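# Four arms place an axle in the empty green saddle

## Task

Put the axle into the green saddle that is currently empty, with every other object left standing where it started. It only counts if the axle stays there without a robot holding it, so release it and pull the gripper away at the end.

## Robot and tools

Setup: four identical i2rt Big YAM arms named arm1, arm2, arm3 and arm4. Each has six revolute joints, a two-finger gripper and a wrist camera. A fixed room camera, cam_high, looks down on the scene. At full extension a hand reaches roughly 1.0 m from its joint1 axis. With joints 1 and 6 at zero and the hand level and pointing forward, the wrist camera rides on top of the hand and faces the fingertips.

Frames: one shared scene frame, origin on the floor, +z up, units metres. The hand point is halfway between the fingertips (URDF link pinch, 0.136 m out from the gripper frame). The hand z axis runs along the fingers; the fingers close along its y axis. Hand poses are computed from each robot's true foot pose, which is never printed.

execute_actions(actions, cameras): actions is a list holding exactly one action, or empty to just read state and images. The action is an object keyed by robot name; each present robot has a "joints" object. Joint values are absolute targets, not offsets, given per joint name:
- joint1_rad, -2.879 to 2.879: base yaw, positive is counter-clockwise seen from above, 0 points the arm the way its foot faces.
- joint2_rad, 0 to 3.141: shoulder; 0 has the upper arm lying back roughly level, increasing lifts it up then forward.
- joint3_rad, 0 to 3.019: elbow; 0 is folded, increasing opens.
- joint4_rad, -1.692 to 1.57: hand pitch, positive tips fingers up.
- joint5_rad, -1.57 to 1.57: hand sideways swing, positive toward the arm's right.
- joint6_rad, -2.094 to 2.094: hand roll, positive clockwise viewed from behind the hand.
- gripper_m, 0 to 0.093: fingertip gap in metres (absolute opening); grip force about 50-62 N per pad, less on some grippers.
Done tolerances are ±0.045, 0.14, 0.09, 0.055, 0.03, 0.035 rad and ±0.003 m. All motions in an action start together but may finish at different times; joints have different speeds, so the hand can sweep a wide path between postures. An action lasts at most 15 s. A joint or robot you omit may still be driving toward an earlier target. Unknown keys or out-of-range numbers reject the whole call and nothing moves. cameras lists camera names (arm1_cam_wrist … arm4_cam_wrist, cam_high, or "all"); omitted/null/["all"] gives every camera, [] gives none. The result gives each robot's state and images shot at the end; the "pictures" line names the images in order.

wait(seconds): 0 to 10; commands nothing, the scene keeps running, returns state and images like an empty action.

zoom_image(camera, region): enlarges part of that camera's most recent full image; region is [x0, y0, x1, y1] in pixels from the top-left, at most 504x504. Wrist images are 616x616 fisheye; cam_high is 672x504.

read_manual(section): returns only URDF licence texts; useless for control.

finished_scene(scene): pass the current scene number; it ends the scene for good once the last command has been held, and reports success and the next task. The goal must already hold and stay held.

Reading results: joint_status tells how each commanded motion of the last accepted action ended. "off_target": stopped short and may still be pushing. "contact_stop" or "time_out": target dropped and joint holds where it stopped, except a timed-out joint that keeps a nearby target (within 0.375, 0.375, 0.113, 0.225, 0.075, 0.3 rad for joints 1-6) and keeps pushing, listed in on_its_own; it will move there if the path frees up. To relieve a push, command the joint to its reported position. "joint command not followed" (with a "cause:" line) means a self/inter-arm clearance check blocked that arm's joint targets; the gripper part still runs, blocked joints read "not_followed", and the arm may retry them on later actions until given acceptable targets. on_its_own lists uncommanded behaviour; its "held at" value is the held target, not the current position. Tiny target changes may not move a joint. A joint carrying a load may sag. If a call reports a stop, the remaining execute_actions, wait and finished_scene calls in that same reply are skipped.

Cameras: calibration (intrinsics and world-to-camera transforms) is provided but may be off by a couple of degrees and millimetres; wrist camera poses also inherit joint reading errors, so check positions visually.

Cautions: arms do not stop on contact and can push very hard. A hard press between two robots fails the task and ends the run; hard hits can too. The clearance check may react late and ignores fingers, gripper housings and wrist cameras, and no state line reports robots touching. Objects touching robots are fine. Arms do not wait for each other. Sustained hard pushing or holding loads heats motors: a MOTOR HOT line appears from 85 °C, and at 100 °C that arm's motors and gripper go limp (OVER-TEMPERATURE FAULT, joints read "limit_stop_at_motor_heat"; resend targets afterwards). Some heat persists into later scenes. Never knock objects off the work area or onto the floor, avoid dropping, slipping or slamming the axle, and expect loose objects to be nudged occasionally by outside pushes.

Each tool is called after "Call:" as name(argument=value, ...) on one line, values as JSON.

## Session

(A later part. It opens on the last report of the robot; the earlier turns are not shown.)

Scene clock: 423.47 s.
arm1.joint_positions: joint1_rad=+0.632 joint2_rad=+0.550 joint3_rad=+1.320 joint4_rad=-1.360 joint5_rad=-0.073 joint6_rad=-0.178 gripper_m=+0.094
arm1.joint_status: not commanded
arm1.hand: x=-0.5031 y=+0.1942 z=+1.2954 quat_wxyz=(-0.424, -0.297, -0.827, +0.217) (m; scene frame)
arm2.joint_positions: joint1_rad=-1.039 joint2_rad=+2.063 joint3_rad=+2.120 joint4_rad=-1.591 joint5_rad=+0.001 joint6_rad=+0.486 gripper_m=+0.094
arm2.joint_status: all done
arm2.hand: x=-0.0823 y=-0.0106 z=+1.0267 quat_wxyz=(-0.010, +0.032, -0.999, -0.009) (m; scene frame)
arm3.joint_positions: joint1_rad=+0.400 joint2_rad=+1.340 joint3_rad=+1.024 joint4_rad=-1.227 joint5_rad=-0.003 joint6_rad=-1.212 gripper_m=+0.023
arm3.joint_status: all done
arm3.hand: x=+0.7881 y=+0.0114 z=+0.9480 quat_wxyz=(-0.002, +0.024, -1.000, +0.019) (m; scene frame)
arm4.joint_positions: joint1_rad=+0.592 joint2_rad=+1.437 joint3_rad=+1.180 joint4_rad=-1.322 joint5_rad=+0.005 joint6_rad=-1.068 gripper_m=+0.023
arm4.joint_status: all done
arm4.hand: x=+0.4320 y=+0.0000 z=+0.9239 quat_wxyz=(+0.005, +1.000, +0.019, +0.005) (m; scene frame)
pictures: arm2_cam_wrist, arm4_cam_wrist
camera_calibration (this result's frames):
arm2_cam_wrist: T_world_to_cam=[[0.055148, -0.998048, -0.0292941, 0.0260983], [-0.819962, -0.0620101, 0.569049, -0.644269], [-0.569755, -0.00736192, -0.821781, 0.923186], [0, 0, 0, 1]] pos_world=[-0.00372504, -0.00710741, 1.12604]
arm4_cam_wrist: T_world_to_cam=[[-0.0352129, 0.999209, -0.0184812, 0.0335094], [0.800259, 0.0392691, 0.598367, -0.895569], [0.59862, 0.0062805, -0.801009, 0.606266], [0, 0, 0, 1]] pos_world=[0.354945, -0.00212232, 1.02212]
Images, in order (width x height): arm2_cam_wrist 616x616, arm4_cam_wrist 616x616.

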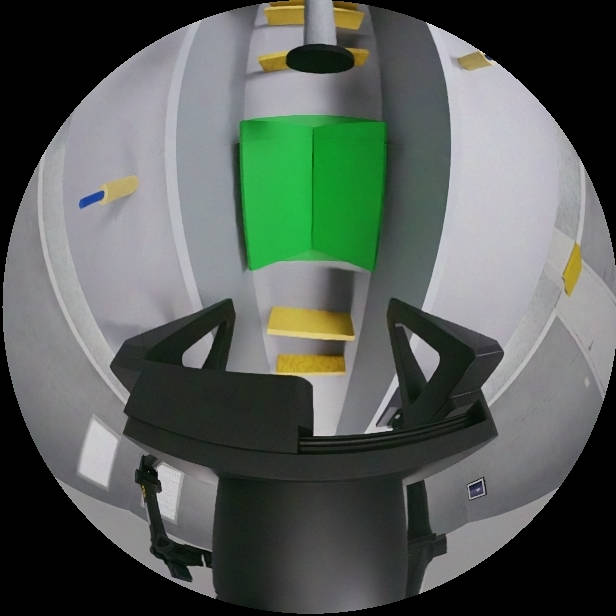

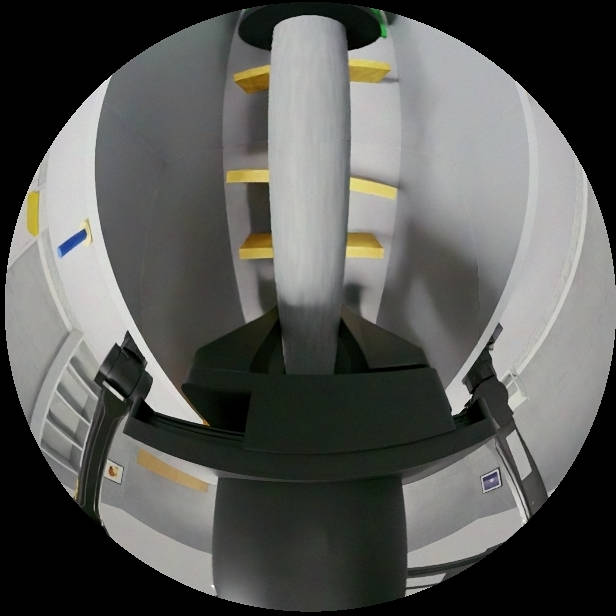

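Call:
zoom_image(camera="arm2_cam_wrist", region=[220, 20, 410, 290])

Call:
execute_actions(actions=[{"arm3":{"joints":{"joint1_rad":0.083,"joint2_rad":1.237,"joint3_rad":1.003,"joint4_rad":-1.24,"joint6_rad":-1.53}},"arm4":{"joints":{"joint1_rad":0.81,"joint2_rad":1.574,"joint3_rad":1.468,"joint4_rad":-1.35,"joint6_rad":-0.84}}}], cameras=["arm2_cam_wrist","arm4_cam_wrist"])

Region (220, 20, 410, 290) of arm2_cam_wrist's 616x616 image, scaled by 1.867, with more detail than that image has; it fills the left 355 columns of this view, and the rest is white.

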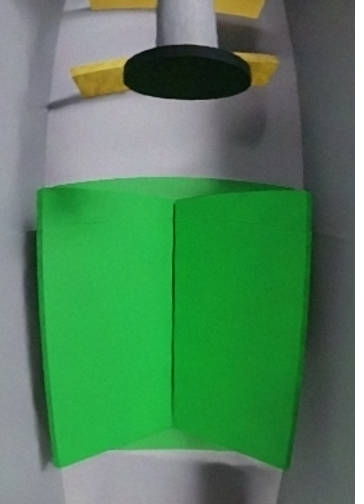

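Scene clock: 428.90 s.
arm1.joint_positions: joint1_rad=+0.632 joint2_rad=+0.550 joint3_rad=+1.320 joint4_rad=-1.360 joint5_rad=-0.073 joint6_rad=-0.178 gripper_m=+0.094
arm1.joint_status: not commanded
arm1.hand: x=-0.5031 y=+0.1942 z=+1.2954 quat_wxyz=(-0.424, -0.297, -0.827, +0.217) (m; scene frame)
arm2.joint_positions: joint1_rad=-1.039 joint2_rad=+2.063 joint3_rad=+2.120 joint4_rad=-1.591 joint5_rad=+0.001 joint6_rad=+0.486 gripper_m=+0.094
arm2.joint_status: not commanded
arm2.hand: x=-0.0823 y=-0.0106 z=+1.0267 quat_wxyz=(-0.010, +0.032, -0.999, -0.009) (m; scene frame)
arm3.joint_positions: joint1_rad=+0.075 joint2_rad=+1.275 joint3_rad=+0.966 joint4_rad=-1.238 joint5_rad=-0.001 joint6_rad=-1.536 gripper_m=+0.023
arm3.joint_status: all done
arm3.hand: x=+0.6693 y=+0.0074 z=+0.9493 quat_wxyz=(+0.003, +0.024, -1.000, +0.019) (m; scene frame)
arm4.joint_positions: joint1_rad=+0.810 joint2_rad=+1.604 joint3_rad=+1.382 joint4_rad=-1.350 joint5_rad=+0.005 joint6_rad=-0.852 gripper_m=+0.023
arm4.joint_status: all done
arm4.hand: x=+0.3143 y=-0.0037 z=+0.9285 quat_wxyz=(+0.001, +1.000, +0.020, +0.003) (m; scene frame)
pictures: arm2_cam_wrist, arm4_cam_wrist
camera_calibration (this result's frames):
arm2_cam_wrist: T_world_to_cam=[[0.055148, -0.998048, -0.0292941, 0.0260983], [-0.819962, -0.0620101, 0.569049, -0.644269], [-0.569755, -0.00736192, -0.821781, 0.923186], [0, 0, 0, 1]] pos_world=[-0.00372504, -0.00710741, 1.12604]
arm4_cam_wrist: T_world_to_cam=[[-0.0383183, 0.999204, -0.0111264, 0.027299], [0.802697, 0.0374104, 0.595212, -0.801752], [0.595154, 0.0138764, -0.803492, 0.683857], [0, 0, 0, 1]] pos_world=[0.237609, -0.00677285, 1.02699]
Images, in order (width x height): arm2_cam_wrist 616x616, arm4_cam_wrist 616x616.

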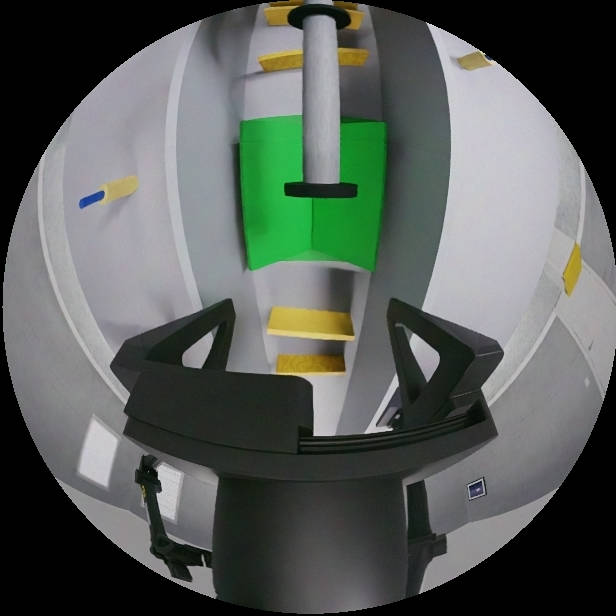

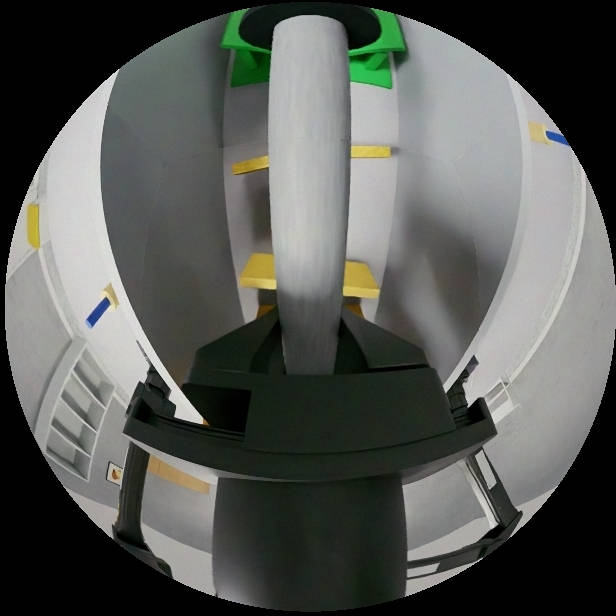

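Call:
execute_actions(actions=[{"arm3":{"joints":{"joint1_rad":-0.257,"joint2_rad":1.298,"joint3_rad":1.08,"joint4_rad":-1.222,"joint6_rad":-1.868}},"arm4":{"joints":{"joint1_rad":0.969,"joint2_rad":1.796,"joint3_rad":1.768,"joint4_rad":-1.422,"joint6_rad":-0.68}}}], cameras=["arm2_cam_wrist","arm4_cam_wrist","cam_high"])

Scene clock: 449.13 s.
arm1.joint_positions: joint1_rad=+0.632 joint2_rad=+0.550 joint3_rad=+1.320 joint4_rad=-1.360 joint5_rad=-0.073 joint6_rad=-0.178 gripper_m=+0.094
arm1.joint_status: not commanded
arm1.hand: x=-0.5031 y=+0.1942 z=+1.2954 quat_wxyz=(-0.424, -0.297, -0.827, +0.217) (m; scene frame)
arm2.joint_positions: joint1_rad=-1.039 joint2_rad=+2.063 joint3_rad=+2.120 joint4_rad=-1.591 joint5_rad=+0.001 joint6_rad=+0.486 gripper_m=+0.094
arm2.joint_status: not commanded
arm2.hand: x=-0.0823 y=-0.0106 z=+1.0267 quat_wxyz=(-0.010, +0.032, -0.999, -0.009) (m; scene frame)
arm3.joint_positions: joint1_rad=-0.260 joint2_rad=+1.327 joint3_rad=+1.004 joint4_rad=-1.227 joint5_rad=+0.001 joint6_rad=-1.862 gripper_m=+0.023
arm3.joint_status: all done
arm3.hand: x=+0.5495 y=+0.0004 z=+0.9475 quat_wxyz=(+0.008, +0.019, -1.000, +0.017) (m; scene frame)
arm4.joint_positions: joint1_rad=+0.967 joint2_rad=+1.829 joint3_rad=+1.678 joint4_rad=-1.423 joint5_rad=+0.003 joint6_rad=-0.686 gripper_m=+0.023
arm4.joint_status: joint3_rad time_out (moved +0.296 of +0.386); the others done
arm4.on_its_own: joint3_rad reads +1.678 and still pushes toward +1.768 since a time_out
arm4.hand: x=+0.1956 y=-0.0061 z=+0.9276 quat_wxyz=(+0.003, +1.000, +0.015, +0.003) (m; scene frame)
pictures: arm2_cam_wrist, arm4_cam_wrist, cam_high
camera_calibration (this result's frames):
arm2_cam_wrist: T_world_to_cam=[[0.055148, -0.998048, -0.0292941, 0.0260983], [-0.819962, -0.0620101, 0.569049, -0.644269], [-0.569755, -0.00736192, -0.821781, 0.923186], [0, 0, 0, 1]] pos_world=[-0.00372504, -0.00710741, 1.12604]
arm4_cam_wrist: T_world_to_cam=[[-0.0284016, 0.999507, -0.0133904, 0.0253517], [0.803249, 0.030794, 0.594847, -0.705727], [0.594966, 0.00613879, -0.803728, 0.754007], [0, 0, 0, 1]] pos_world=[0.118987, -0.00823576, 1.02616]
Images, in order (width x height): arm2_cam_wrist 616x616, arm4_cam_wrist 616x616, cam_high 672x504.

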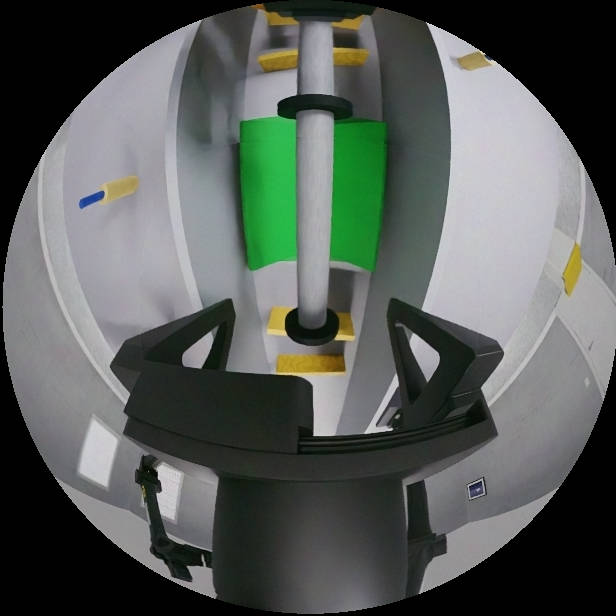

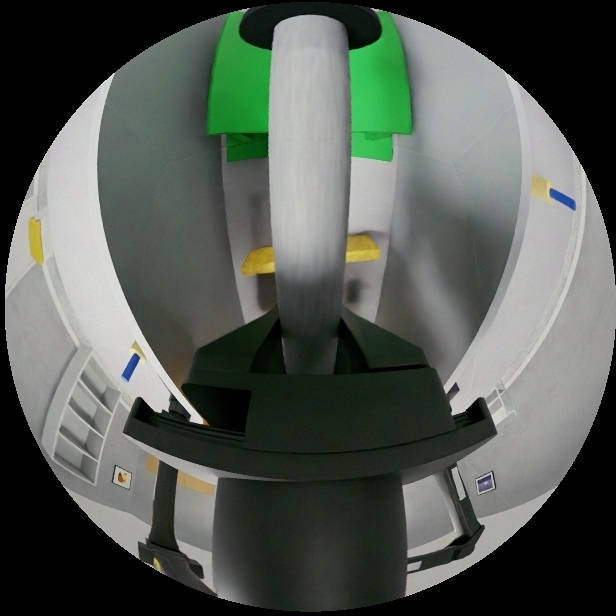

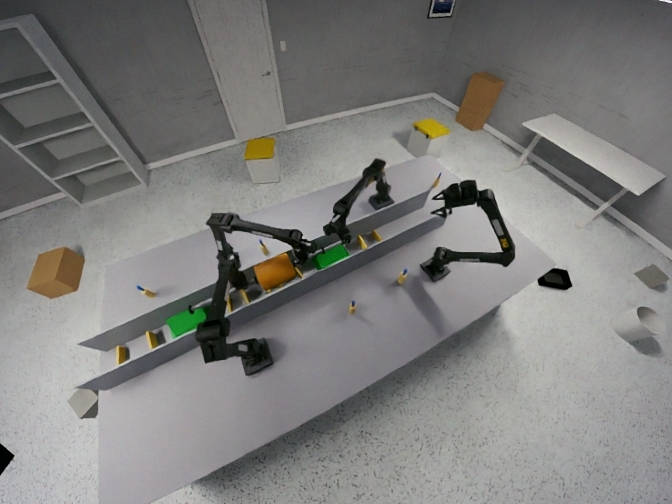

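Call:
execute_actions(actions=[{"arm2":{"joints":{"joint3_rad":1.905,"joint4_rad":-1.362,"gripper_m":0.05}}}], cameras=["arm2_cam_wrist"])

Scene clock: 460.47 s.
arm1.joint_positions: joint1_rad=+0.632 joint2_rad=+0.550 joint3_rad=+1.320 joint4_rad=-1.360 joint5_rad=-0.073 joint6_rad=-0.178 gripper_m=+0.094
arm1.joint_status: not commanded
arm1.hand: x=-0.5031 y=+0.1942 z=+1.2954 quat_wxyz=(-0.424, -0.297, -0.827, +0.217) (m; scene frame)
arm2.joint_positions: joint1_rad=-1.039 joint2_rad=+2.051 joint3_rad=+1.912 joint4_rad=-1.374 joint5_rad=+0.001 joint6_rad=+0.486 gripper_m=+0.050
arm2.joint_status: all done
arm2.hand: x=-0.0843 y=-0.0112 z=+0.9550 quat_wxyz=(-0.020, +0.032, -0.999, -0.015) (m; scene frame)
arm3.joint_positions: joint1_rad=-0.260 joint2_rad=+1.327 joint3_rad=+1.004 joint4_rad=-1.227 joint5_rad=+0.001 joint6_rad=-1.862 gripper_m=+0.023
arm3.joint_status: not commanded
arm3.hand: x=+0.5495 y=+0.0004 z=+0.9475 quat_wxyz=(+0.008, +0.019, -1.000, +0.017) (m; scene frame)
arm4.joint_positions: joint1_rad=+0.967 joint2_rad=+1.829 joint3_rad=+1.678 joint4_rad=-1.423 joint5_rad=+0.003 joint6_rad=-0.686 gripper_m=+0.023
arm4.joint_status: not commanded
arm4.on_its_own: joint3_rad reads +1.678 and still pushes toward +1.768 since a time_out
arm4.hand: x=+0.1956 y=-0.0061 z=+0.9276 quat_wxyz=(+0.003, +1.000, +0.015, +0.003) (m; scene frame)
pictures: arm2_cam_wrist
camera_calibration (this result's frames):
arm2_cam_wrist: T_world_to_cam=[[0.0556227, -0.997673, -0.0394245, 0.0331804], [-0.830193, -0.0681495, 0.553295, -0.591091], [-0.554694, 0.00195416, -0.832052, 0.874325], [0, 0, 0, 1]] pos_world=[-0.00758278, -0.00888794, 1.05584]
Images, in order (width x height): arm2_cam_wrist 616x616.

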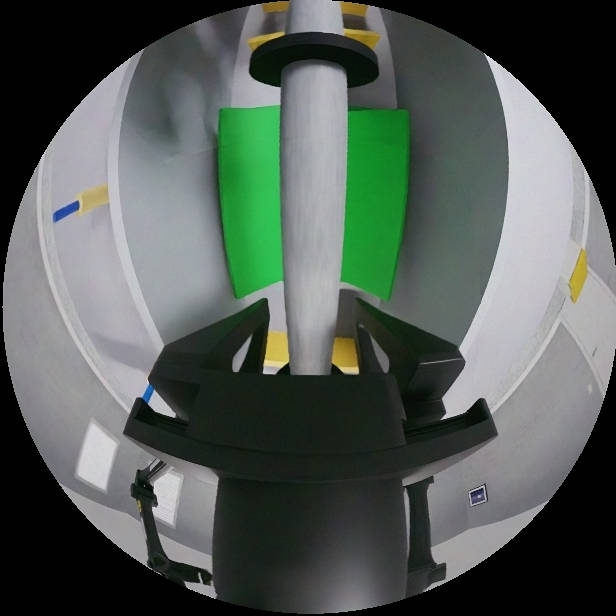

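Call:
execute_actions(actions=[{"arm2":{"joints":{"joint3_rad":1.878,"joint4_rad":-1.35,"gripper_m":0.036}},"arm4":{"joints":{"joint3_rad":1.725}},"arm3":{"joints":{"joint2_rad":1.292}}}], cameras=["arm2_cam_wrist"])

Scene clock: 482.40 s.
arm1.joint_positions: joint1_rad=+0.632 joint2_rad=+0.550 joint3_rad=+1.320 joint4_rad=-1.360 joint5_rad=-0.073 joint6_rad=-0.178 gripper_m=+0.094
arm1.joint_status: not commanded
arm1.hand: x=-0.5031 y=+0.1942 z=+1.2954 quat_wxyz=(-0.424, -0.297, -0.827, +0.217) (m; scene frame)
arm2.joint_positions: joint1_rad=-1.039 joint2_rad=+2.051 joint3_rad=+1.890 joint4_rad=-1.362 joint5_rad=+0.001 joint6_rad=+0.486 gripper_m=+0.036
arm2.joint_status: all done
arm2.hand: x=-0.0876 y=-0.0131 z=+0.9466 quat_wxyz=(-0.015, +0.032, -0.999, -0.012) (m; scene frame)
arm3.joint_positions: joint1_rad=-0.260 joint2_rad=+1.327 joint3_rad=+1.004 joint4_rad=-1.227 joint5_rad=+0.001 joint6_rad=-1.862 gripper_m=+0.023
arm3.joint_status: all done
arm3.hand: x=+0.5495 y=+0.0004 z=+0.9475 quat_wxyz=(+0.008, +0.019, -1.000, +0.017) (m; scene frame)
arm4.joint_positions: joint1_rad=+0.967 joint2_rad=+1.829 joint3_rad=+1.678 joint4_rad=-1.423 joint5_rad=+0.003 joint6_rad=-0.686 gripper_m=+0.023
arm4.joint_status: all done
arm4.hand: x=+0.1956 y=-0.0061 z=+0.9276 quat_wxyz=(+0.003, +1.000, +0.015, +0.003) (m; scene frame)
pictures: arm2_cam_wrist
camera_calibration (this result's frames):
arm2_cam_wrist: T_world_to_cam=[[0.0553794, -0.997861, -0.0347227, 0.0266349], [-0.825479, -0.0653211, 0.560641, -0.595752], [-0.56171, -0.00238513, -0.827331, 0.860354], [0, 0, 0, 1]] pos_world=[-0.00998642, -0.0102853, 1.04673]
Images, in order (width x height): arm2_cam_wrist 616x616.

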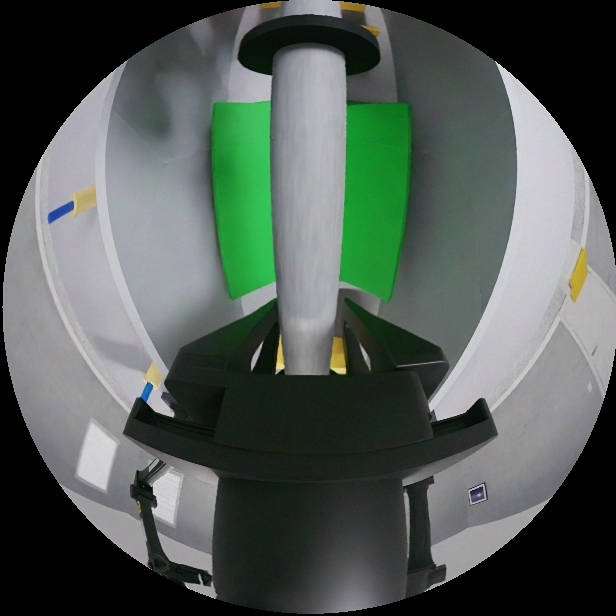

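Call:
execute_actions(actions=[{"arm2":{"joints":{"joint2_rad":2.05,"joint3_rad":1.912,"joint4_rad":-1.345,"gripper_m":0.0}}}], cameras=["arm2_cam_wrist"])

Scene clock: 486.67 s.
arm1.joint_positions: joint1_rad=+0.632 joint2_rad=+0.550 joint3_rad=+1.320 joint4_rad=-1.360 joint5_rad=-0.073 joint6_rad=-0.178 gripper_m=+0.094
arm1.joint_status: not commanded
arm1.hand: x=-0.5031 y=+0.1942 z=+1.2954 quat_wxyz=(-0.424, -0.297, -0.827, +0.217) (m; scene frame)
arm2.joint_positions: joint1_rad=-1.038 joint2_rad=+2.051 joint3_rad=+1.890 joint4_rad=-1.357 joint5_rad=-0.001 joint6_rad=+0.491 gripper_m=+0.022
arm2.joint_status: gripper_m off_target (ended at +0.022, target +0.000); the others done
arm2.hand: x=-0.0869 y=-0.0121 z=+0.9466 quat_wxyz=(-0.017, +0.029, -0.999, -0.014) (m; scene frame)
arm3.joint_positions: joint1_rad=-0.260 joint2_rad=+1.327 joint3_rad=+1.004 joint4_rad=-1.227 joint5_rad=+0.001 joint6_rad=-1.863 gripper_m=+0.023
arm3.joint_status: not commanded
arm3.hand: x=+0.5495 y=+0.0004 z=+0.9475 quat_wxyz=(+0.008, +0.019, -1.000, +0.017) (m; scene frame)
arm4.joint_positions: joint1_rad=+0.967 joint2_rad=+1.829 joint3_rad=+1.678 joint4_rad=-1.424 joint5_rad=+0.001 joint6_rad=-0.686 gripper_m=+0.023
arm4.joint_status: not commanded
arm4.hand: x=+0.1957 y=-0.0065 z=+0.9276 quat_wxyz=(+0.004, +1.000, +0.015, +0.003) (m; scene frame)
pictures: arm2_cam_wrist
camera_calibration (this result's frames):
arm2_cam_wrist: T_world_to_cam=[[0.0505733, -0.997981, -0.038422, 0.0307005], [-0.827451, -0.0634124, 0.557946, -0.592738], [-0.559256, 0.00357517, -0.828987, 0.86264], [0, 0, 0, 1]] pos_world=[-0.00957794, -0.0100325, 1.04701]
Images, in order (width x height): arm2_cam_wrist 616x616.

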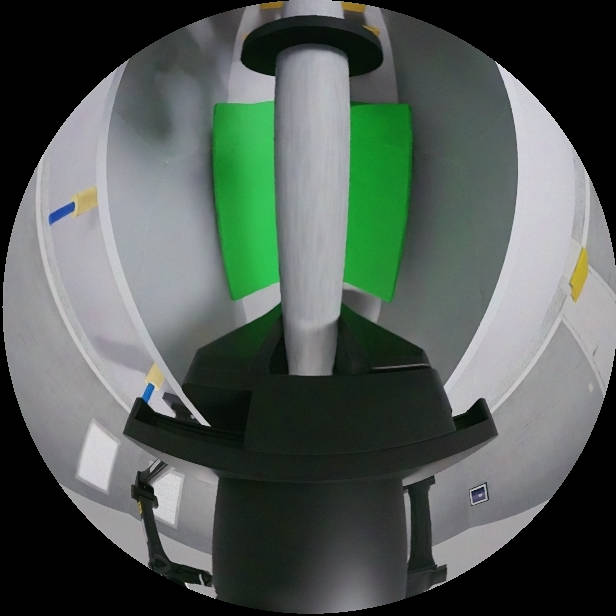

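Call:
execute_actions(actions=[{"arm2":{"joints":{"joint2_rad":2.036,"joint3_rad":1.925}},"arm3":{"joints":{"joint2_rad":1.284,"joint3_rad":1.086}},"arm4":{"joints":{"joint2_rad":1.822,"joint3_rad":1.688}}}], cameras=[])

Scene clock: 492.40 s.
arm1.joint_positions: joint1_rad=+0.632 joint2_rad=+0.550 joint3_rad=+1.320 joint4_rad=-1.360 joint5_rad=-0.073 joint6_rad=-0.178 gripper_m=+0.094
arm1.joint_status: not commanded
arm1.hand: x=-0.5031 y=+0.1942 z=+1.2954 quat_wxyz=(-0.424, -0.297, -0.827, +0.217) (m; scene frame)
arm2.joint_positions: joint1_rad=-1.038 joint2_rad=+2.050 joint3_rad=+1.890 joint4_rad=-1.357 joint5_rad=-0.001 joint6_rad=+0.491 gripper_m=+0.022
arm2.joint_status: all done
arm2.hand: x=-0.0868 y=-0.0121 z=+0.9471 quat_wxyz=(-0.017, +0.029, -0.999, -0.014) (m; scene frame)
arm3.joint_positions: joint1_rad=-0.260 joint2_rad=+1.327 joint3_rad=+1.004 joint4_rad=-1.227 joint5_rad=+0.001 joint6_rad=-1.863 gripper_m=+0.023
arm3.joint_status: all done
arm3.hand: x=+0.5495 y=+0.0004 z=+0.9475 quat_wxyz=(+0.008, +0.020, -1.000, +0.017) (m; scene frame)
arm4.joint_positions: joint1_rad=+0.967 joint2_rad=+1.829 joint3_rad=+1.677 joint4_rad=-1.424 joint5_rad=+0.001 joint6_rad=-0.686 gripper_m=+0.023
arm4.joint_status: all done
arm4.hand: x=+0.1959 y=-0.0067 z=+0.9273 quat_wxyz=(+0.004, +1.000, +0.015, +0.003) (m; scene frame)
pictures: none
No camera images: the call's "cameras" was empty. Leave "cameras" out to get every camera's image.

Call:
execute_actions(actions=[{"arm4":{"joints":{"joint2_rad":1.06,"gripper_m":0.07}}}], cameras=["arm3_cam_wrist","cam_high"])

Scene clock: 541.53 s.
arm1.joint_positions: joint1_rad=+0.632 joint2_rad=+0.550 joint3_rad=+1.320 joint4_rad=-1.360 joint5_rad=-0.073 joint6_rad=-0.178 gripper_m=+0.094
arm1.joint_status: not commanded
arm1.hand: x=-0.5031 y=+0.1942 z=+1.2954 quat_wxyz=(-0.424, -0.297, -0.827, +0.217) (m; scene frame)
arm2.joint_positions: joint1_rad=-1.038 joint2_rad=+2.050 joint3_rad=+1.890 joint4_rad=-1.356 joint5_rad=+0.000 joint6_rad=+0.491 gripper_m=+0.022
arm2.joint_status: not commanded
arm2.hand: x=-0.0865 y=-0.0121 z=+0.9471 quat_wxyz=(-0.018, +0.029, -0.999, -0.014) (m; scene frame)
arm3.joint_positions: joint1_rad=-0.260 joint2_rad=+1.327 joint3_rad=+1.004 joint4_rad=-1.227 joint5_rad=+0.001 joint6_rad=-1.863 gripper_m=+0.023
arm3.joint_status: not commanded
arm3.hand: x=+0.5496 y=+0.0004 z=+0.9475 quat_wxyz=(+0.008, +0.020, -1.000, +0.017) (m; scene frame)
arm4.joint_positions: joint1_rad=+0.967 joint2_rad=+1.067 joint3_rad=+1.682 joint4_rad=-1.424 joint5_rad=+0.001 joint6_rad=-0.686 gripper_m=+0.070
arm4.joint_status: all done
arm4.hand: x=+0.3381 y=-0.1146 z=+1.2900 quat_wxyz=(-0.229, +0.929, +0.013, -0.290) (m; scene frame)
pictures: arm3_cam_wrist, cam_high
camera_calibration (this result's frames):
arm3_cam_wrist: T_world_to_cam=[[0.0334574, -0.999313, 0.0159108, -0.0312879], [-0.788664, -0.0166193, 0.614599, -0.144463], [-0.613913, -0.0331111, -0.788679, 1.20233], [0, 0, 0, 1]] pos_world=[0.625241, 0.00614328, 1.03754]
Images, in order (width x height): arm3_cam_wrist 616x616, cam_high 672x504.

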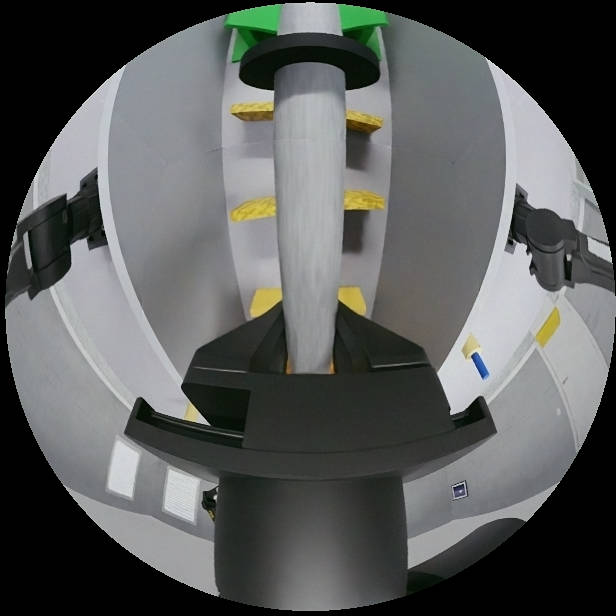

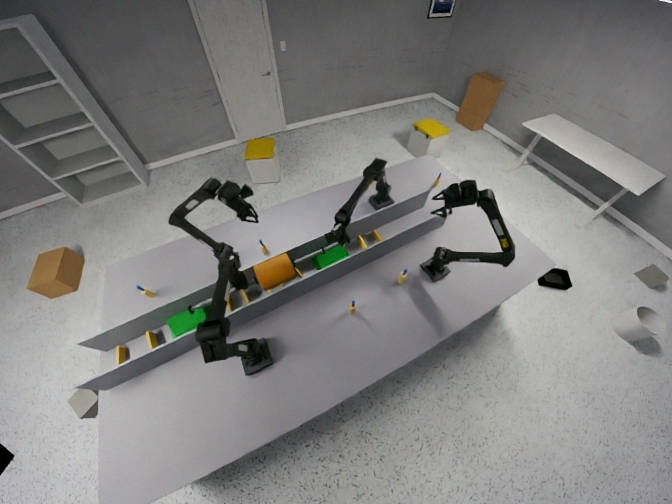

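Call:
execute_actions(actions=[{"arm4":{"joints":{"joint1_rad":-0.393,"joint2_rad":0.75,"joint3_rad":1.46,"joint4_rad":-1.307,"joint6_rad":-2.056}}}], cameras=["arm4_cam_wrist","cam_high"])

Scene clock: 547.77 s.
arm1.joint_positions: joint1_rad=+0.632 joint2_rad=+0.550 joint3_rad=+1.320 joint4_rad=-1.360 joint5_rad=-0.073 joint6_rad=-0.178 gripper_m=+0.094
arm1.joint_status: not commanded
arm1.hand: x=-0.5031 y=+0.1942 z=+1.2954 quat_wxyz=(-0.424, -0.297, -0.827, +0.217) (m; scene frame)
arm2.joint_positions: joint1_rad=-1.038 joint2_rad=+2.050 joint3_rad=+1.890 joint4_rad=-1.356 joint5_rad=+0.000 joint6_rad=+0.491 gripper_m=+0.022
arm2.joint_status: not commanded
arm2.hand: x=-0.0865 y=-0.0121 z=+0.9471 quat_wxyz=(-0.018, +0.029, -0.999, -0.014) (m; scene frame)
arm3.joint_positions: joint1_rad=-0.260 joint2_rad=+1.327 joint3_rad=+1.004 joint4_rad=-1.227 joint5_rad=+0.001 joint6_rad=-1.863 gripper_m=+0.023
arm3.joint_status: not commanded
arm3.hand: x=+0.5496 y=+0.0004 z=+0.9475 quat_wxyz=(+0.008, +0.020, -1.000, +0.017) (m; scene frame)
arm4.joint_positions: joint1_rad=-0.387 joint2_rad=+0.751 joint3_rad=+1.464 joint4_rad=-1.326 joint5_rad=+0.001 joint6_rad=-2.046 gripper_m=+0.070
arm4.joint_status: all done
arm4.hand: x=+0.7593 y=-0.0924 z=+1.3000 quat_wxyz=(-0.411, +0.888, +0.017, +0.205) (m; scene frame)
pictures: arm4_cam_wrist, cam_high
camera_calibration (this result's frames):
arm4_cam_wrist: T_world_to_cam=[[-0.193595, 0.667848, 0.71868, -0.724321], [0.531849, -0.544119, 0.6489, -1.29463], [0.824413, 0.507853, -0.249856, -0.129426], [0, 0, 0, 1]] pos_world=[0.655026, -0.154969, 1.3283]
Images, in order (width x height): arm4_cam_wrist 616x616, cam_high 672x504.

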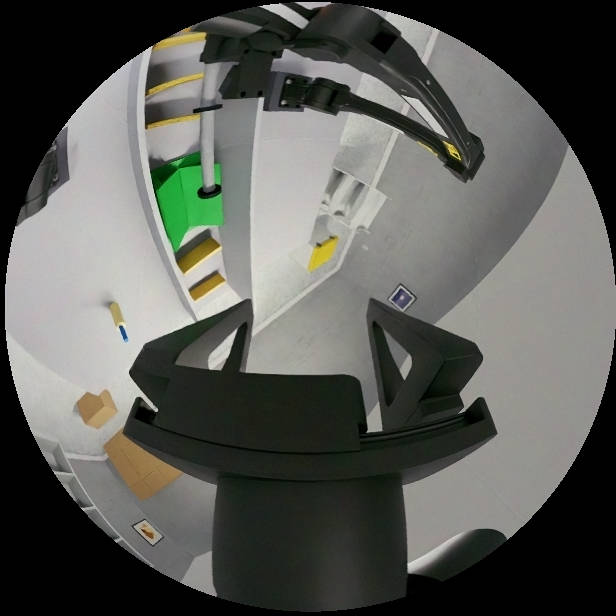

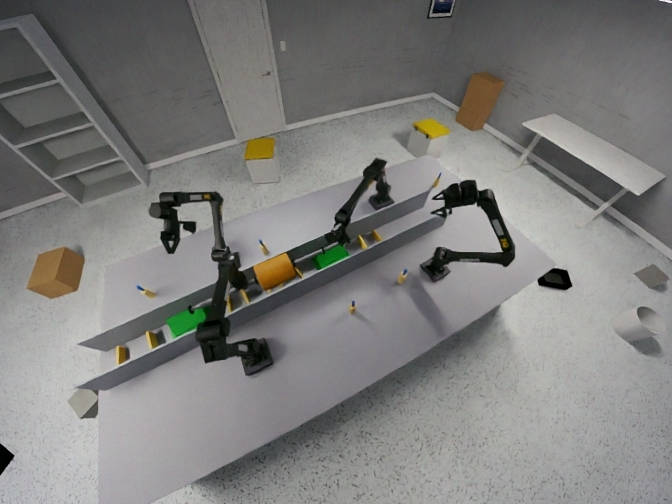

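Call:
execute_actions(actions=[{"arm4":{"joints":{"joint1_rad":-0.404,"joint2_rad":1.388,"joint3_rad":1.162,"joint4_rad":-1.305,"gripper_m":0.08}}}], cameras=["arm4_cam_wrist","arm3_cam_wrist"])

Scene clock: 562.30 s.
arm1.joint_positions: joint1_rad=+0.632 joint2_rad=+0.550 joint3_rad=+1.320 joint4_rad=-1.360 joint5_rad=-0.073 joint6_rad=-0.178 gripper_m=+0.094
arm1.joint_status: not commanded
arm1.hand: x=-0.5031 y=+0.1942 z=+1.2954 quat_wxyz=(-0.424, -0.297, -0.827, +0.217) (m; scene frame)
arm2.joint_positions: joint1_rad=-1.038 joint2_rad=+2.050 joint3_rad=+1.890 joint4_rad=-1.356 joint5_rad=+0.000 joint6_rad=+0.491 gripper_m=+0.022
arm2.joint_status: not commanded
arm2.hand: x=-0.0865 y=-0.0121 z=+0.9471 quat_wxyz=(-0.018, +0.029, -0.999, -0.014) (m; scene frame)
arm3.joint_positions: joint1_rad=-0.260 joint2_rad=+1.327 joint3_rad=+1.004 joint4_rad=-1.227 joint5_rad=+0.001 joint6_rad=-1.863 gripper_m=+0.023
arm3.joint_status: not commanded
arm3.hand: x=+0.5496 y=+0.0004 z=+0.9475 quat_wxyz=(+0.008, +0.020, -1.000, +0.017) (m; scene frame)
arm4.joint_positions: joint1_rad=-0.395 joint2_rad=+1.398 joint3_rad=+1.146 joint4_rad=-1.313 joint5_rad=+0.001 joint6_rad=-2.047 gripper_m=+0.080
arm4.joint_status: all done
arm4.hand: x=+0.8109 y=+0.0068 z=+0.9268 quat_wxyz=(+0.000, +1.000, +0.015, +0.003) (m; scene frame)
pictures: arm3_cam_wrist, arm4_cam_wrist
camera_calibration (this result's frames):
arm3_cam_wrist: T_world_to_cam=[[0.0334574, -0.999313, 0.0159108, -0.0312879], [-0.788664, -0.0166193, 0.614599, -0.144463], [-0.613913, -0.0331111, -0.788679, 1.20233], [0, 0, 0, 1]] pos_world=[0.625241, 0.00614328, 1.03754]
arm4_cam_wrist: T_world_to_cam=[[-0.0276516, 0.999577, -0.00898297, 0.0252447], [0.80354, 0.0275722, 0.594611, -1.19984], [0.594608, 0.00922377, -0.803963, 0.387698], [0, 0, 0, 1]] pos_world=[0.734287, 0.00427203, 1.02536]
Images, in order (width x height): arm3_cam_wrist 616x616, arm4_cam_wrist 616x616.

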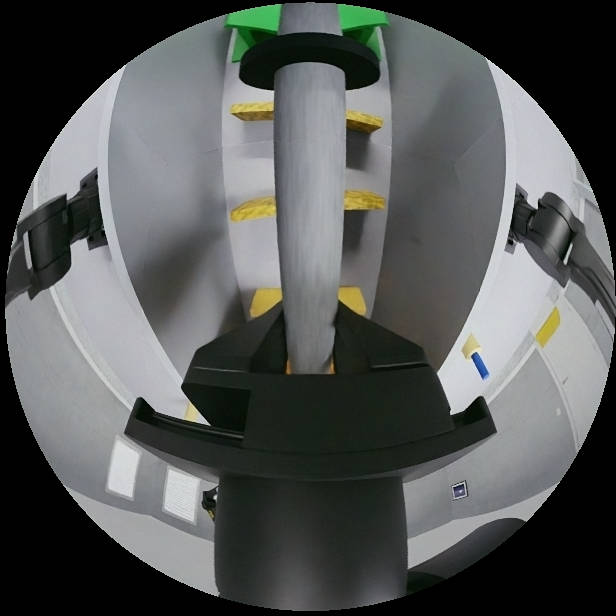

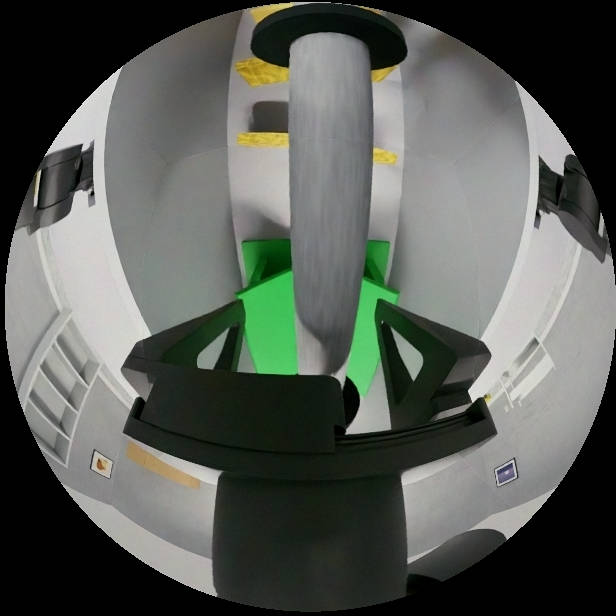

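Call:
execute_actions(actions=[{"arm4":{"joints":{"joint1_rad":-0.38,"joint3_rad":1.195,"joint4_rad":-1.298,"gripper_m":0.0}}}], cameras=["arm4_cam_wrist"])

Scene clock: 572.13 s.
arm1.joint_positions: joint1_rad=+0.632 joint2_rad=+0.550 joint3_rad=+1.320 joint4_rad=-1.360 joint5_rad=-0.073 joint6_rad=-0.178 gripper_m=+0.094
arm1.joint_status: not commanded
arm1.hand: x=-0.5031 y=+0.1942 z=+1.2954 quat_wxyz=(-0.424, -0.297, -0.827, +0.217) (m; scene frame)
arm2.joint_positions: joint1_rad=-1.038 joint2_rad=+2.050 joint3_rad=+1.890 joint4_rad=-1.355 joint5_rad=+0.002 joint6_rad=+0.495 gripper_m=+0.022
arm2.joint_status: not commanded
arm2.hand: x=-0.0865 y=-0.0118 z=+0.9471 quat_wxyz=(-0.019, +0.028, -0.999, -0.014) (m; scene frame)
arm3.joint_positions: joint1_rad=-0.260 joint2_rad=+1.327 joint3_rad=+1.005 joint4_rad=-1.222 joint5_rad=-0.001 joint6_rad=-1.863 gripper_m=+0.023
arm3.joint_status: not commanded
arm3.hand: x=+0.5495 y=-0.0013 z=+0.9481 quat_wxyz=(+0.008, +0.020, -1.000, +0.020) (m; scene frame)
arm4.joint_positions: joint1_rad=-0.389 joint2_rad=+1.398 joint3_rad=+1.148 joint4_rad=-1.302 joint5_rad=-0.001 joint6_rad=-2.044 gripper_m=+0.022
arm4.joint_status: gripper_m off_target (ended at +0.022, target +0.000); the others done
arm4.hand: x=+0.8101 y=+0.0110 z=+0.9276 quat_wxyz=(-0.006, +1.000, +0.016, +0.005) (m; scene frame)
pictures: arm4_cam_wrist
camera_calibration (this result's frames):
arm4_cam_wrist: T_world_to_cam=[[-0.0299955, 0.999543, 0.00361459, 0.0111906], [0.800913, 0.0218709, 0.598381, -1.20114], [0.598029, 0.0208437, -0.801204, 0.383356], [0, 0, 0, 1]] pos_world=[0.733088, 0.00709398, 1.02585]
Images, in order (width x height): arm4_cam_wrist 616x616.

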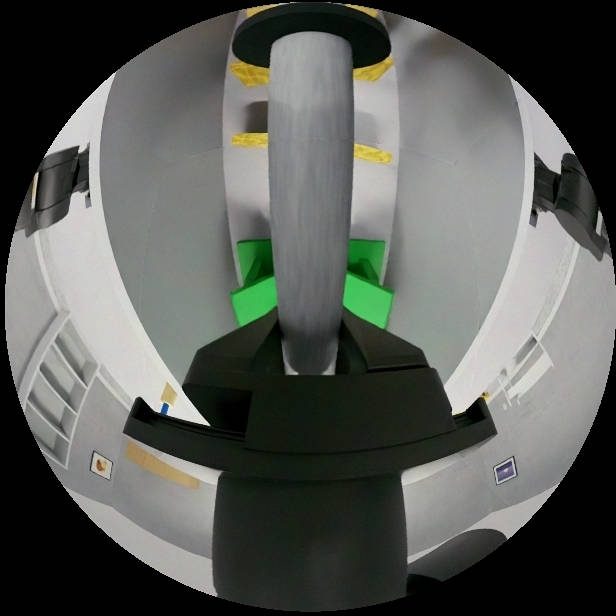

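Call:
execute_actions(actions=[{"arm2":{"joints":{"joint2_rad":2.024,"joint3_rad":1.93}},"arm3":{"joints":{"joint2_rad":1.322,"joint3_rad":1.018}},"arm4":{"joints":{"joint1_rad":-0.389,"joint2_rad":1.374,"joint3_rad":1.2}}}], cameras=[])

Scene clock: 577.53 s.
arm1.joint_positions: joint1_rad=+0.632 joint2_rad=+0.550 joint3_rad=+1.320 joint4_rad=-1.360 joint5_rad=-0.073 joint6_rad=-0.178 gripper_m=+0.094
arm1.joint_status: not commanded
arm1.hand: x=-0.5031 y=+0.1942 z=+1.2954 quat_wxyz=(-0.424, -0.297, -0.827, +0.217) (m; scene frame)
arm2.joint_positions: joint1_rad=-1.038 joint2_rad=+2.050 joint3_rad=+1.890 joint4_rad=-1.355 joint5_rad=+0.002 joint6_rad=+0.495 gripper_m=+0.022
arm2.joint_status: all done
arm2.hand: x=-0.0865 y=-0.0118 z=+0.9471 quat_wxyz=(-0.019, +0.028, -0.999, -0.014) (m; scene frame)
arm3.joint_positions: joint1_rad=-0.260 joint2_rad=+1.328 joint3_rad=+1.004 joint4_rad=-1.222 joint5_rad=-0.001 joint6_rad=-1.863 gripper_m=+0.023
arm3.joint_status: all done
arm3.hand: x=+0.5496 y=-0.0008 z=+0.9470 quat_wxyz=(+0.007, +0.020, -1.000, +0.019) (m; scene frame)
arm4.joint_positions: joint1_rad=-0.389 joint2_rad=+1.398 joint3_rad=+1.148 joint4_rad=-1.301 joint5_rad=-0.001 joint6_rad=-2.044 gripper_m=+0.022
arm4.joint_status: all done
arm4.hand: x=+0.8102 y=+0.0111 z=+0.9276 quat_wxyz=(-0.006, +1.000, +0.016, +0.005) (m; scene frame)
pictures: none
No camera images: the call's "cameras" was empty. Leave "cameras" out to get every camera's image.

Call:
execute_actions(actions=[{"arm3":{"joints":{"joint2_rad":0.76,"gripper_m":0.06}}}], cameras=["arm2_cam_wrist","cam_high"])

Scene clock: 590.80 s.
arm1.joint_positions: joint1_rad=+0.632 joint2_rad=+0.550 joint3_rad=+1.320 joint4_rad=-1.360 joint5_rad=-0.073 joint6_rad=-0.178 gripper_m=+0.094
arm1.joint_status: not commanded
arm1.hand: x=-0.5031 y=+0.1942 z=+1.2954 quat_wxyz=(-0.424, -0.297, -0.827, +0.217) (m; scene frame)
arm2.joint_positions: joint1_rad=-1.038 joint2_rad=+2.050 joint3_rad=+1.890 joint4_rad=-1.355 joint5_rad=+0.002 joint6_rad=+0.495 gripper_m=+0.022
arm2.joint_status: not commanded
arm2.hand: x=-0.0865 y=-0.0118 z=+0.9471 quat_wxyz=(-0.019, +0.028, -0.999, -0.014) (m; scene frame)
arm3.joint_positions: joint1_rad=-0.260 joint2_rad=+0.749 joint3_rad=+1.004 joint4_rad=-1.222 joint5_rad=-0.001 joint6_rad=-1.863 gripper_m=+0.060
arm3.joint_status: all done
arm3.hand: x=+0.5675 y=+0.0647 z=+1.1309 quat_wxyz=(+0.084, +0.020, -0.952, +0.293) (m; scene frame)
arm4.joint_positions: joint1_rad=-0.389 joint2_rad=+1.398 joint3_rad=+1.148 joint4_rad=-1.301 joint5_rad=-0.001 joint6_rad=-2.043 gripper_m=+0.022
arm4.joint_status: not commanded
arm4.hand: x=+0.8102 y=+0.0111 z=+0.9276 quat_wxyz=(-0.006, +1.000, +0.016, +0.005) (m; scene frame)
pictures: arm2_cam_wrist, cam_high
camera_calibration (this result's frames):
arm2_cam_wrist: T_world_to_cam=[[0.0479194, -0.998134, -0.0378323, 0.0302422], [-0.829501, -0.0608664, 0.555178, -0.590228], [-0.556445, 0.00477814, -0.830871, 0.865291], [0, 0, 0, 1]] pos_world=[-0.00955718, -0.00987375, 1.04777]
Images, in order (width x height): arm2_cam_wrist 616x616, cam_high 672x504.

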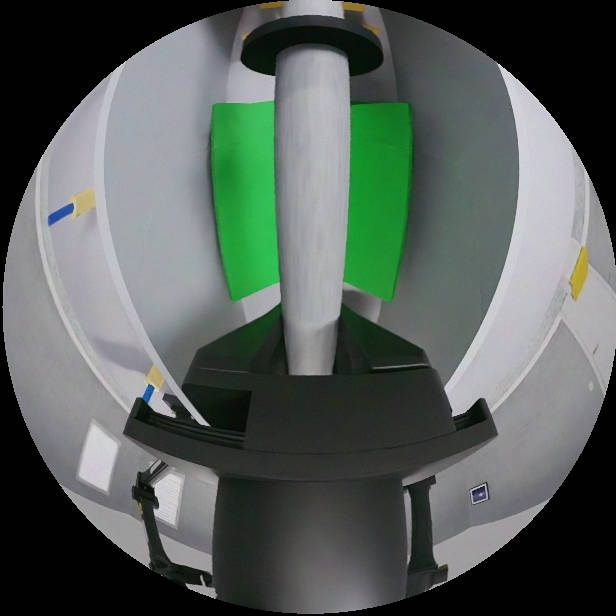

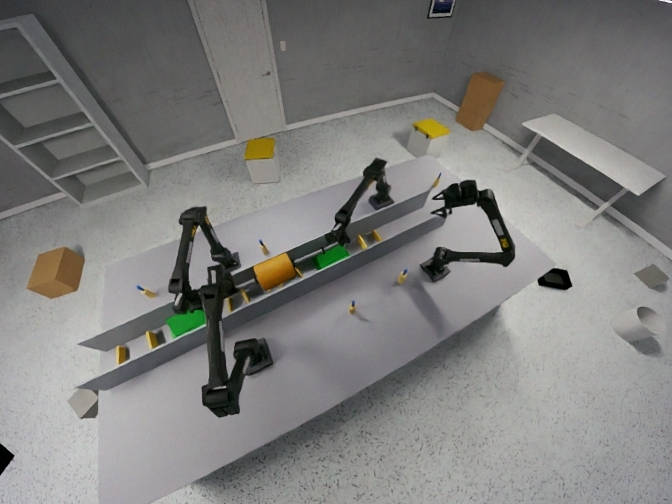

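Call:
execute_actions(actions=[{"arm2":{"joints":{"joint1_rad":-0.919,"joint2_rad":1.716,"joint3_rad":1.503,"joint4_rad":-1.254,"joint6_rad":0.618}},"arm4":{"joints":{"joint1_rad":-0.061,"joint2_rad":1.255,"joint3_rad":1.135,"joint4_rad":-1.384,"joint6_rad":-1.712}},"arm3":{"joints":{"joint2_rad":0.3}}}], cameras=["arm2_cam_wrist","arm4_cam_wrist","cam_high"])

Scene clock: 623.00 s.
arm1.joint_positions: joint1_rad=+0.632 joint2_rad=+0.550 joint3_rad=+1.320 joint4_rad=-1.360 joint5_rad=-0.073 joint6_rad=-0.178 gripper_m=+0.094
arm1.joint_status: not commanded
arm1.hand: x=-0.5031 y=+0.1942 z=+1.2954 quat_wxyz=(-0.424, -0.297, -0.827, +0.217) (m; scene frame)
arm2.joint_positions: joint1_rad=-0.911 joint2_rad=+1.740 joint3_rad=+1.494 joint4_rad=-1.265 joint5_rad=-0.001 joint6_rad=+0.623 gripper_m=+0.022
arm2.joint_status: all done
arm2.hand: x=-0.2190 y=-0.0135 z=+0.9744 quat_wxyz=(-0.018, +0.027, -0.999, -0.019) (m; scene frame)
arm3.joint_positions: joint1_rad=-0.260 joint2_rad=+0.290 joint3_rad=+1.004 joint4_rad=-1.222 joint5_rad=-0.001 joint6_rad=-1.863 gripper_m=+0.060
arm3.joint_status: all done
arm3.hand: x=+0.5979 y=+0.1803 z=+1.2312 quat_wxyz=(+0.140, +0.018, -0.858, +0.494) (m; scene frame)
arm4.joint_positions: joint1_rad=-0.054 joint2_rad=+1.286 joint3_rad=+1.110 joint4_rad=-1.374 joint5_rad=-0.003 joint6_rad=-1.706 gripper_m=+0.022
arm4.joint_status: all done
arm4.hand: x=+0.6779 y=+0.0110 z=+0.9527 quat_wxyz=(-0.008, +1.000, +0.015, +0.001) (m; scene frame)
pictures: arm2_cam_wrist, arm4_cam_wrist, cam_high
camera_calibration (this result's frames):
arm2_cam_wrist: T_world_to_cam=[[0.0457906, -0.997765, -0.0486708, 0.0460513], [-0.828799, -0.0651452, 0.555742, -0.715793], [-0.55767, 0.0148906, -0.829929, 0.813188], [0, 0, 0, 1]] pos_world=[-0.141866, -0.012791, 1.07493]
arm4_cam_wrist: T_world_to_cam=[[-0.0277331, 0.999589, 0.00720029, 0.00222584], [0.805968, 0.0180991, 0.591683, -1.1072], [0.591309, 0.0222124, -0.806139, 0.491768], [0, 0, 0, 1]] pos_world=[0.601644, 0.0068911, 1.05153]
Images, in order (width x height): arm2_cam_wrist 616x616, arm4_cam_wrist 616x616, cam_high 672x504.

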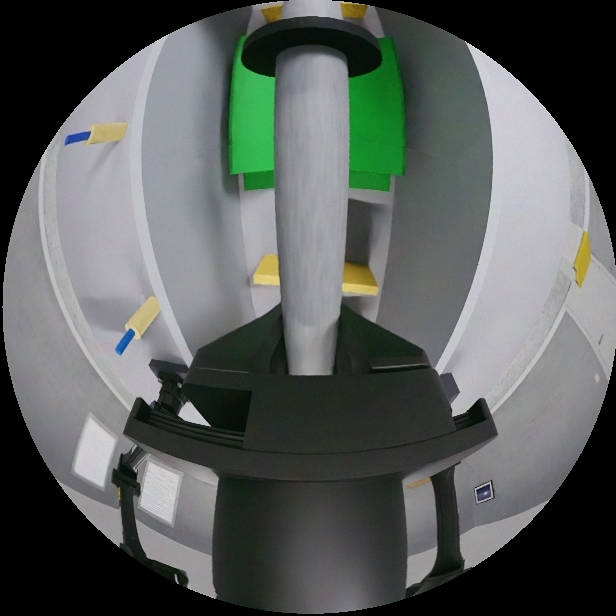

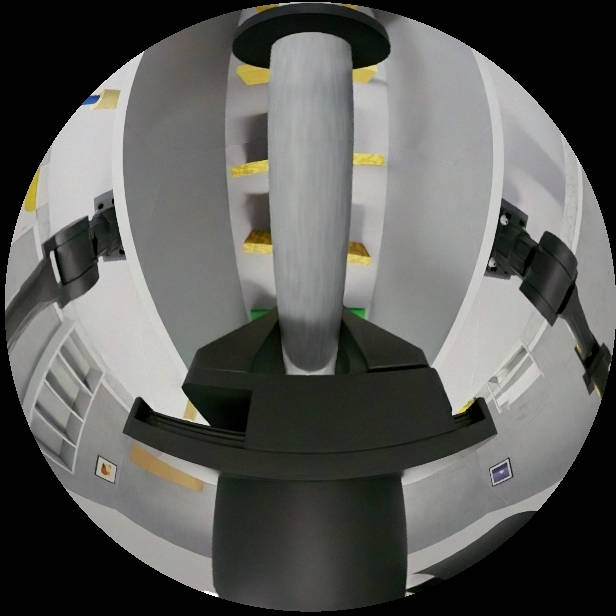

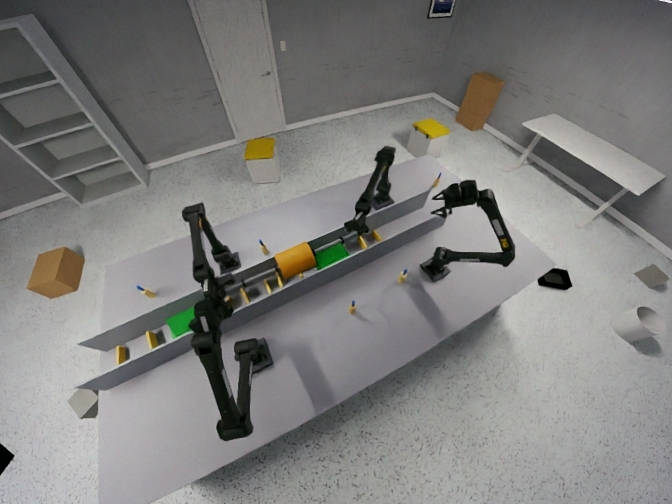

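Call:
zoom_image(camera="arm2_cam_wrist", region=[215, 0, 425, 210])

Region (215, 0, 425, 210) of arm2_cam_wrist's 616x616 image, scaled by 2.400, with more detail than that image has.

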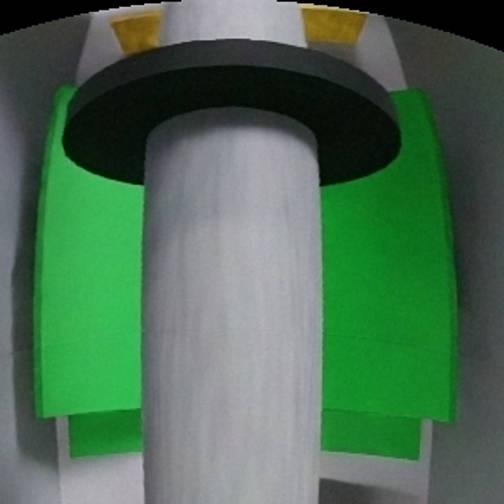

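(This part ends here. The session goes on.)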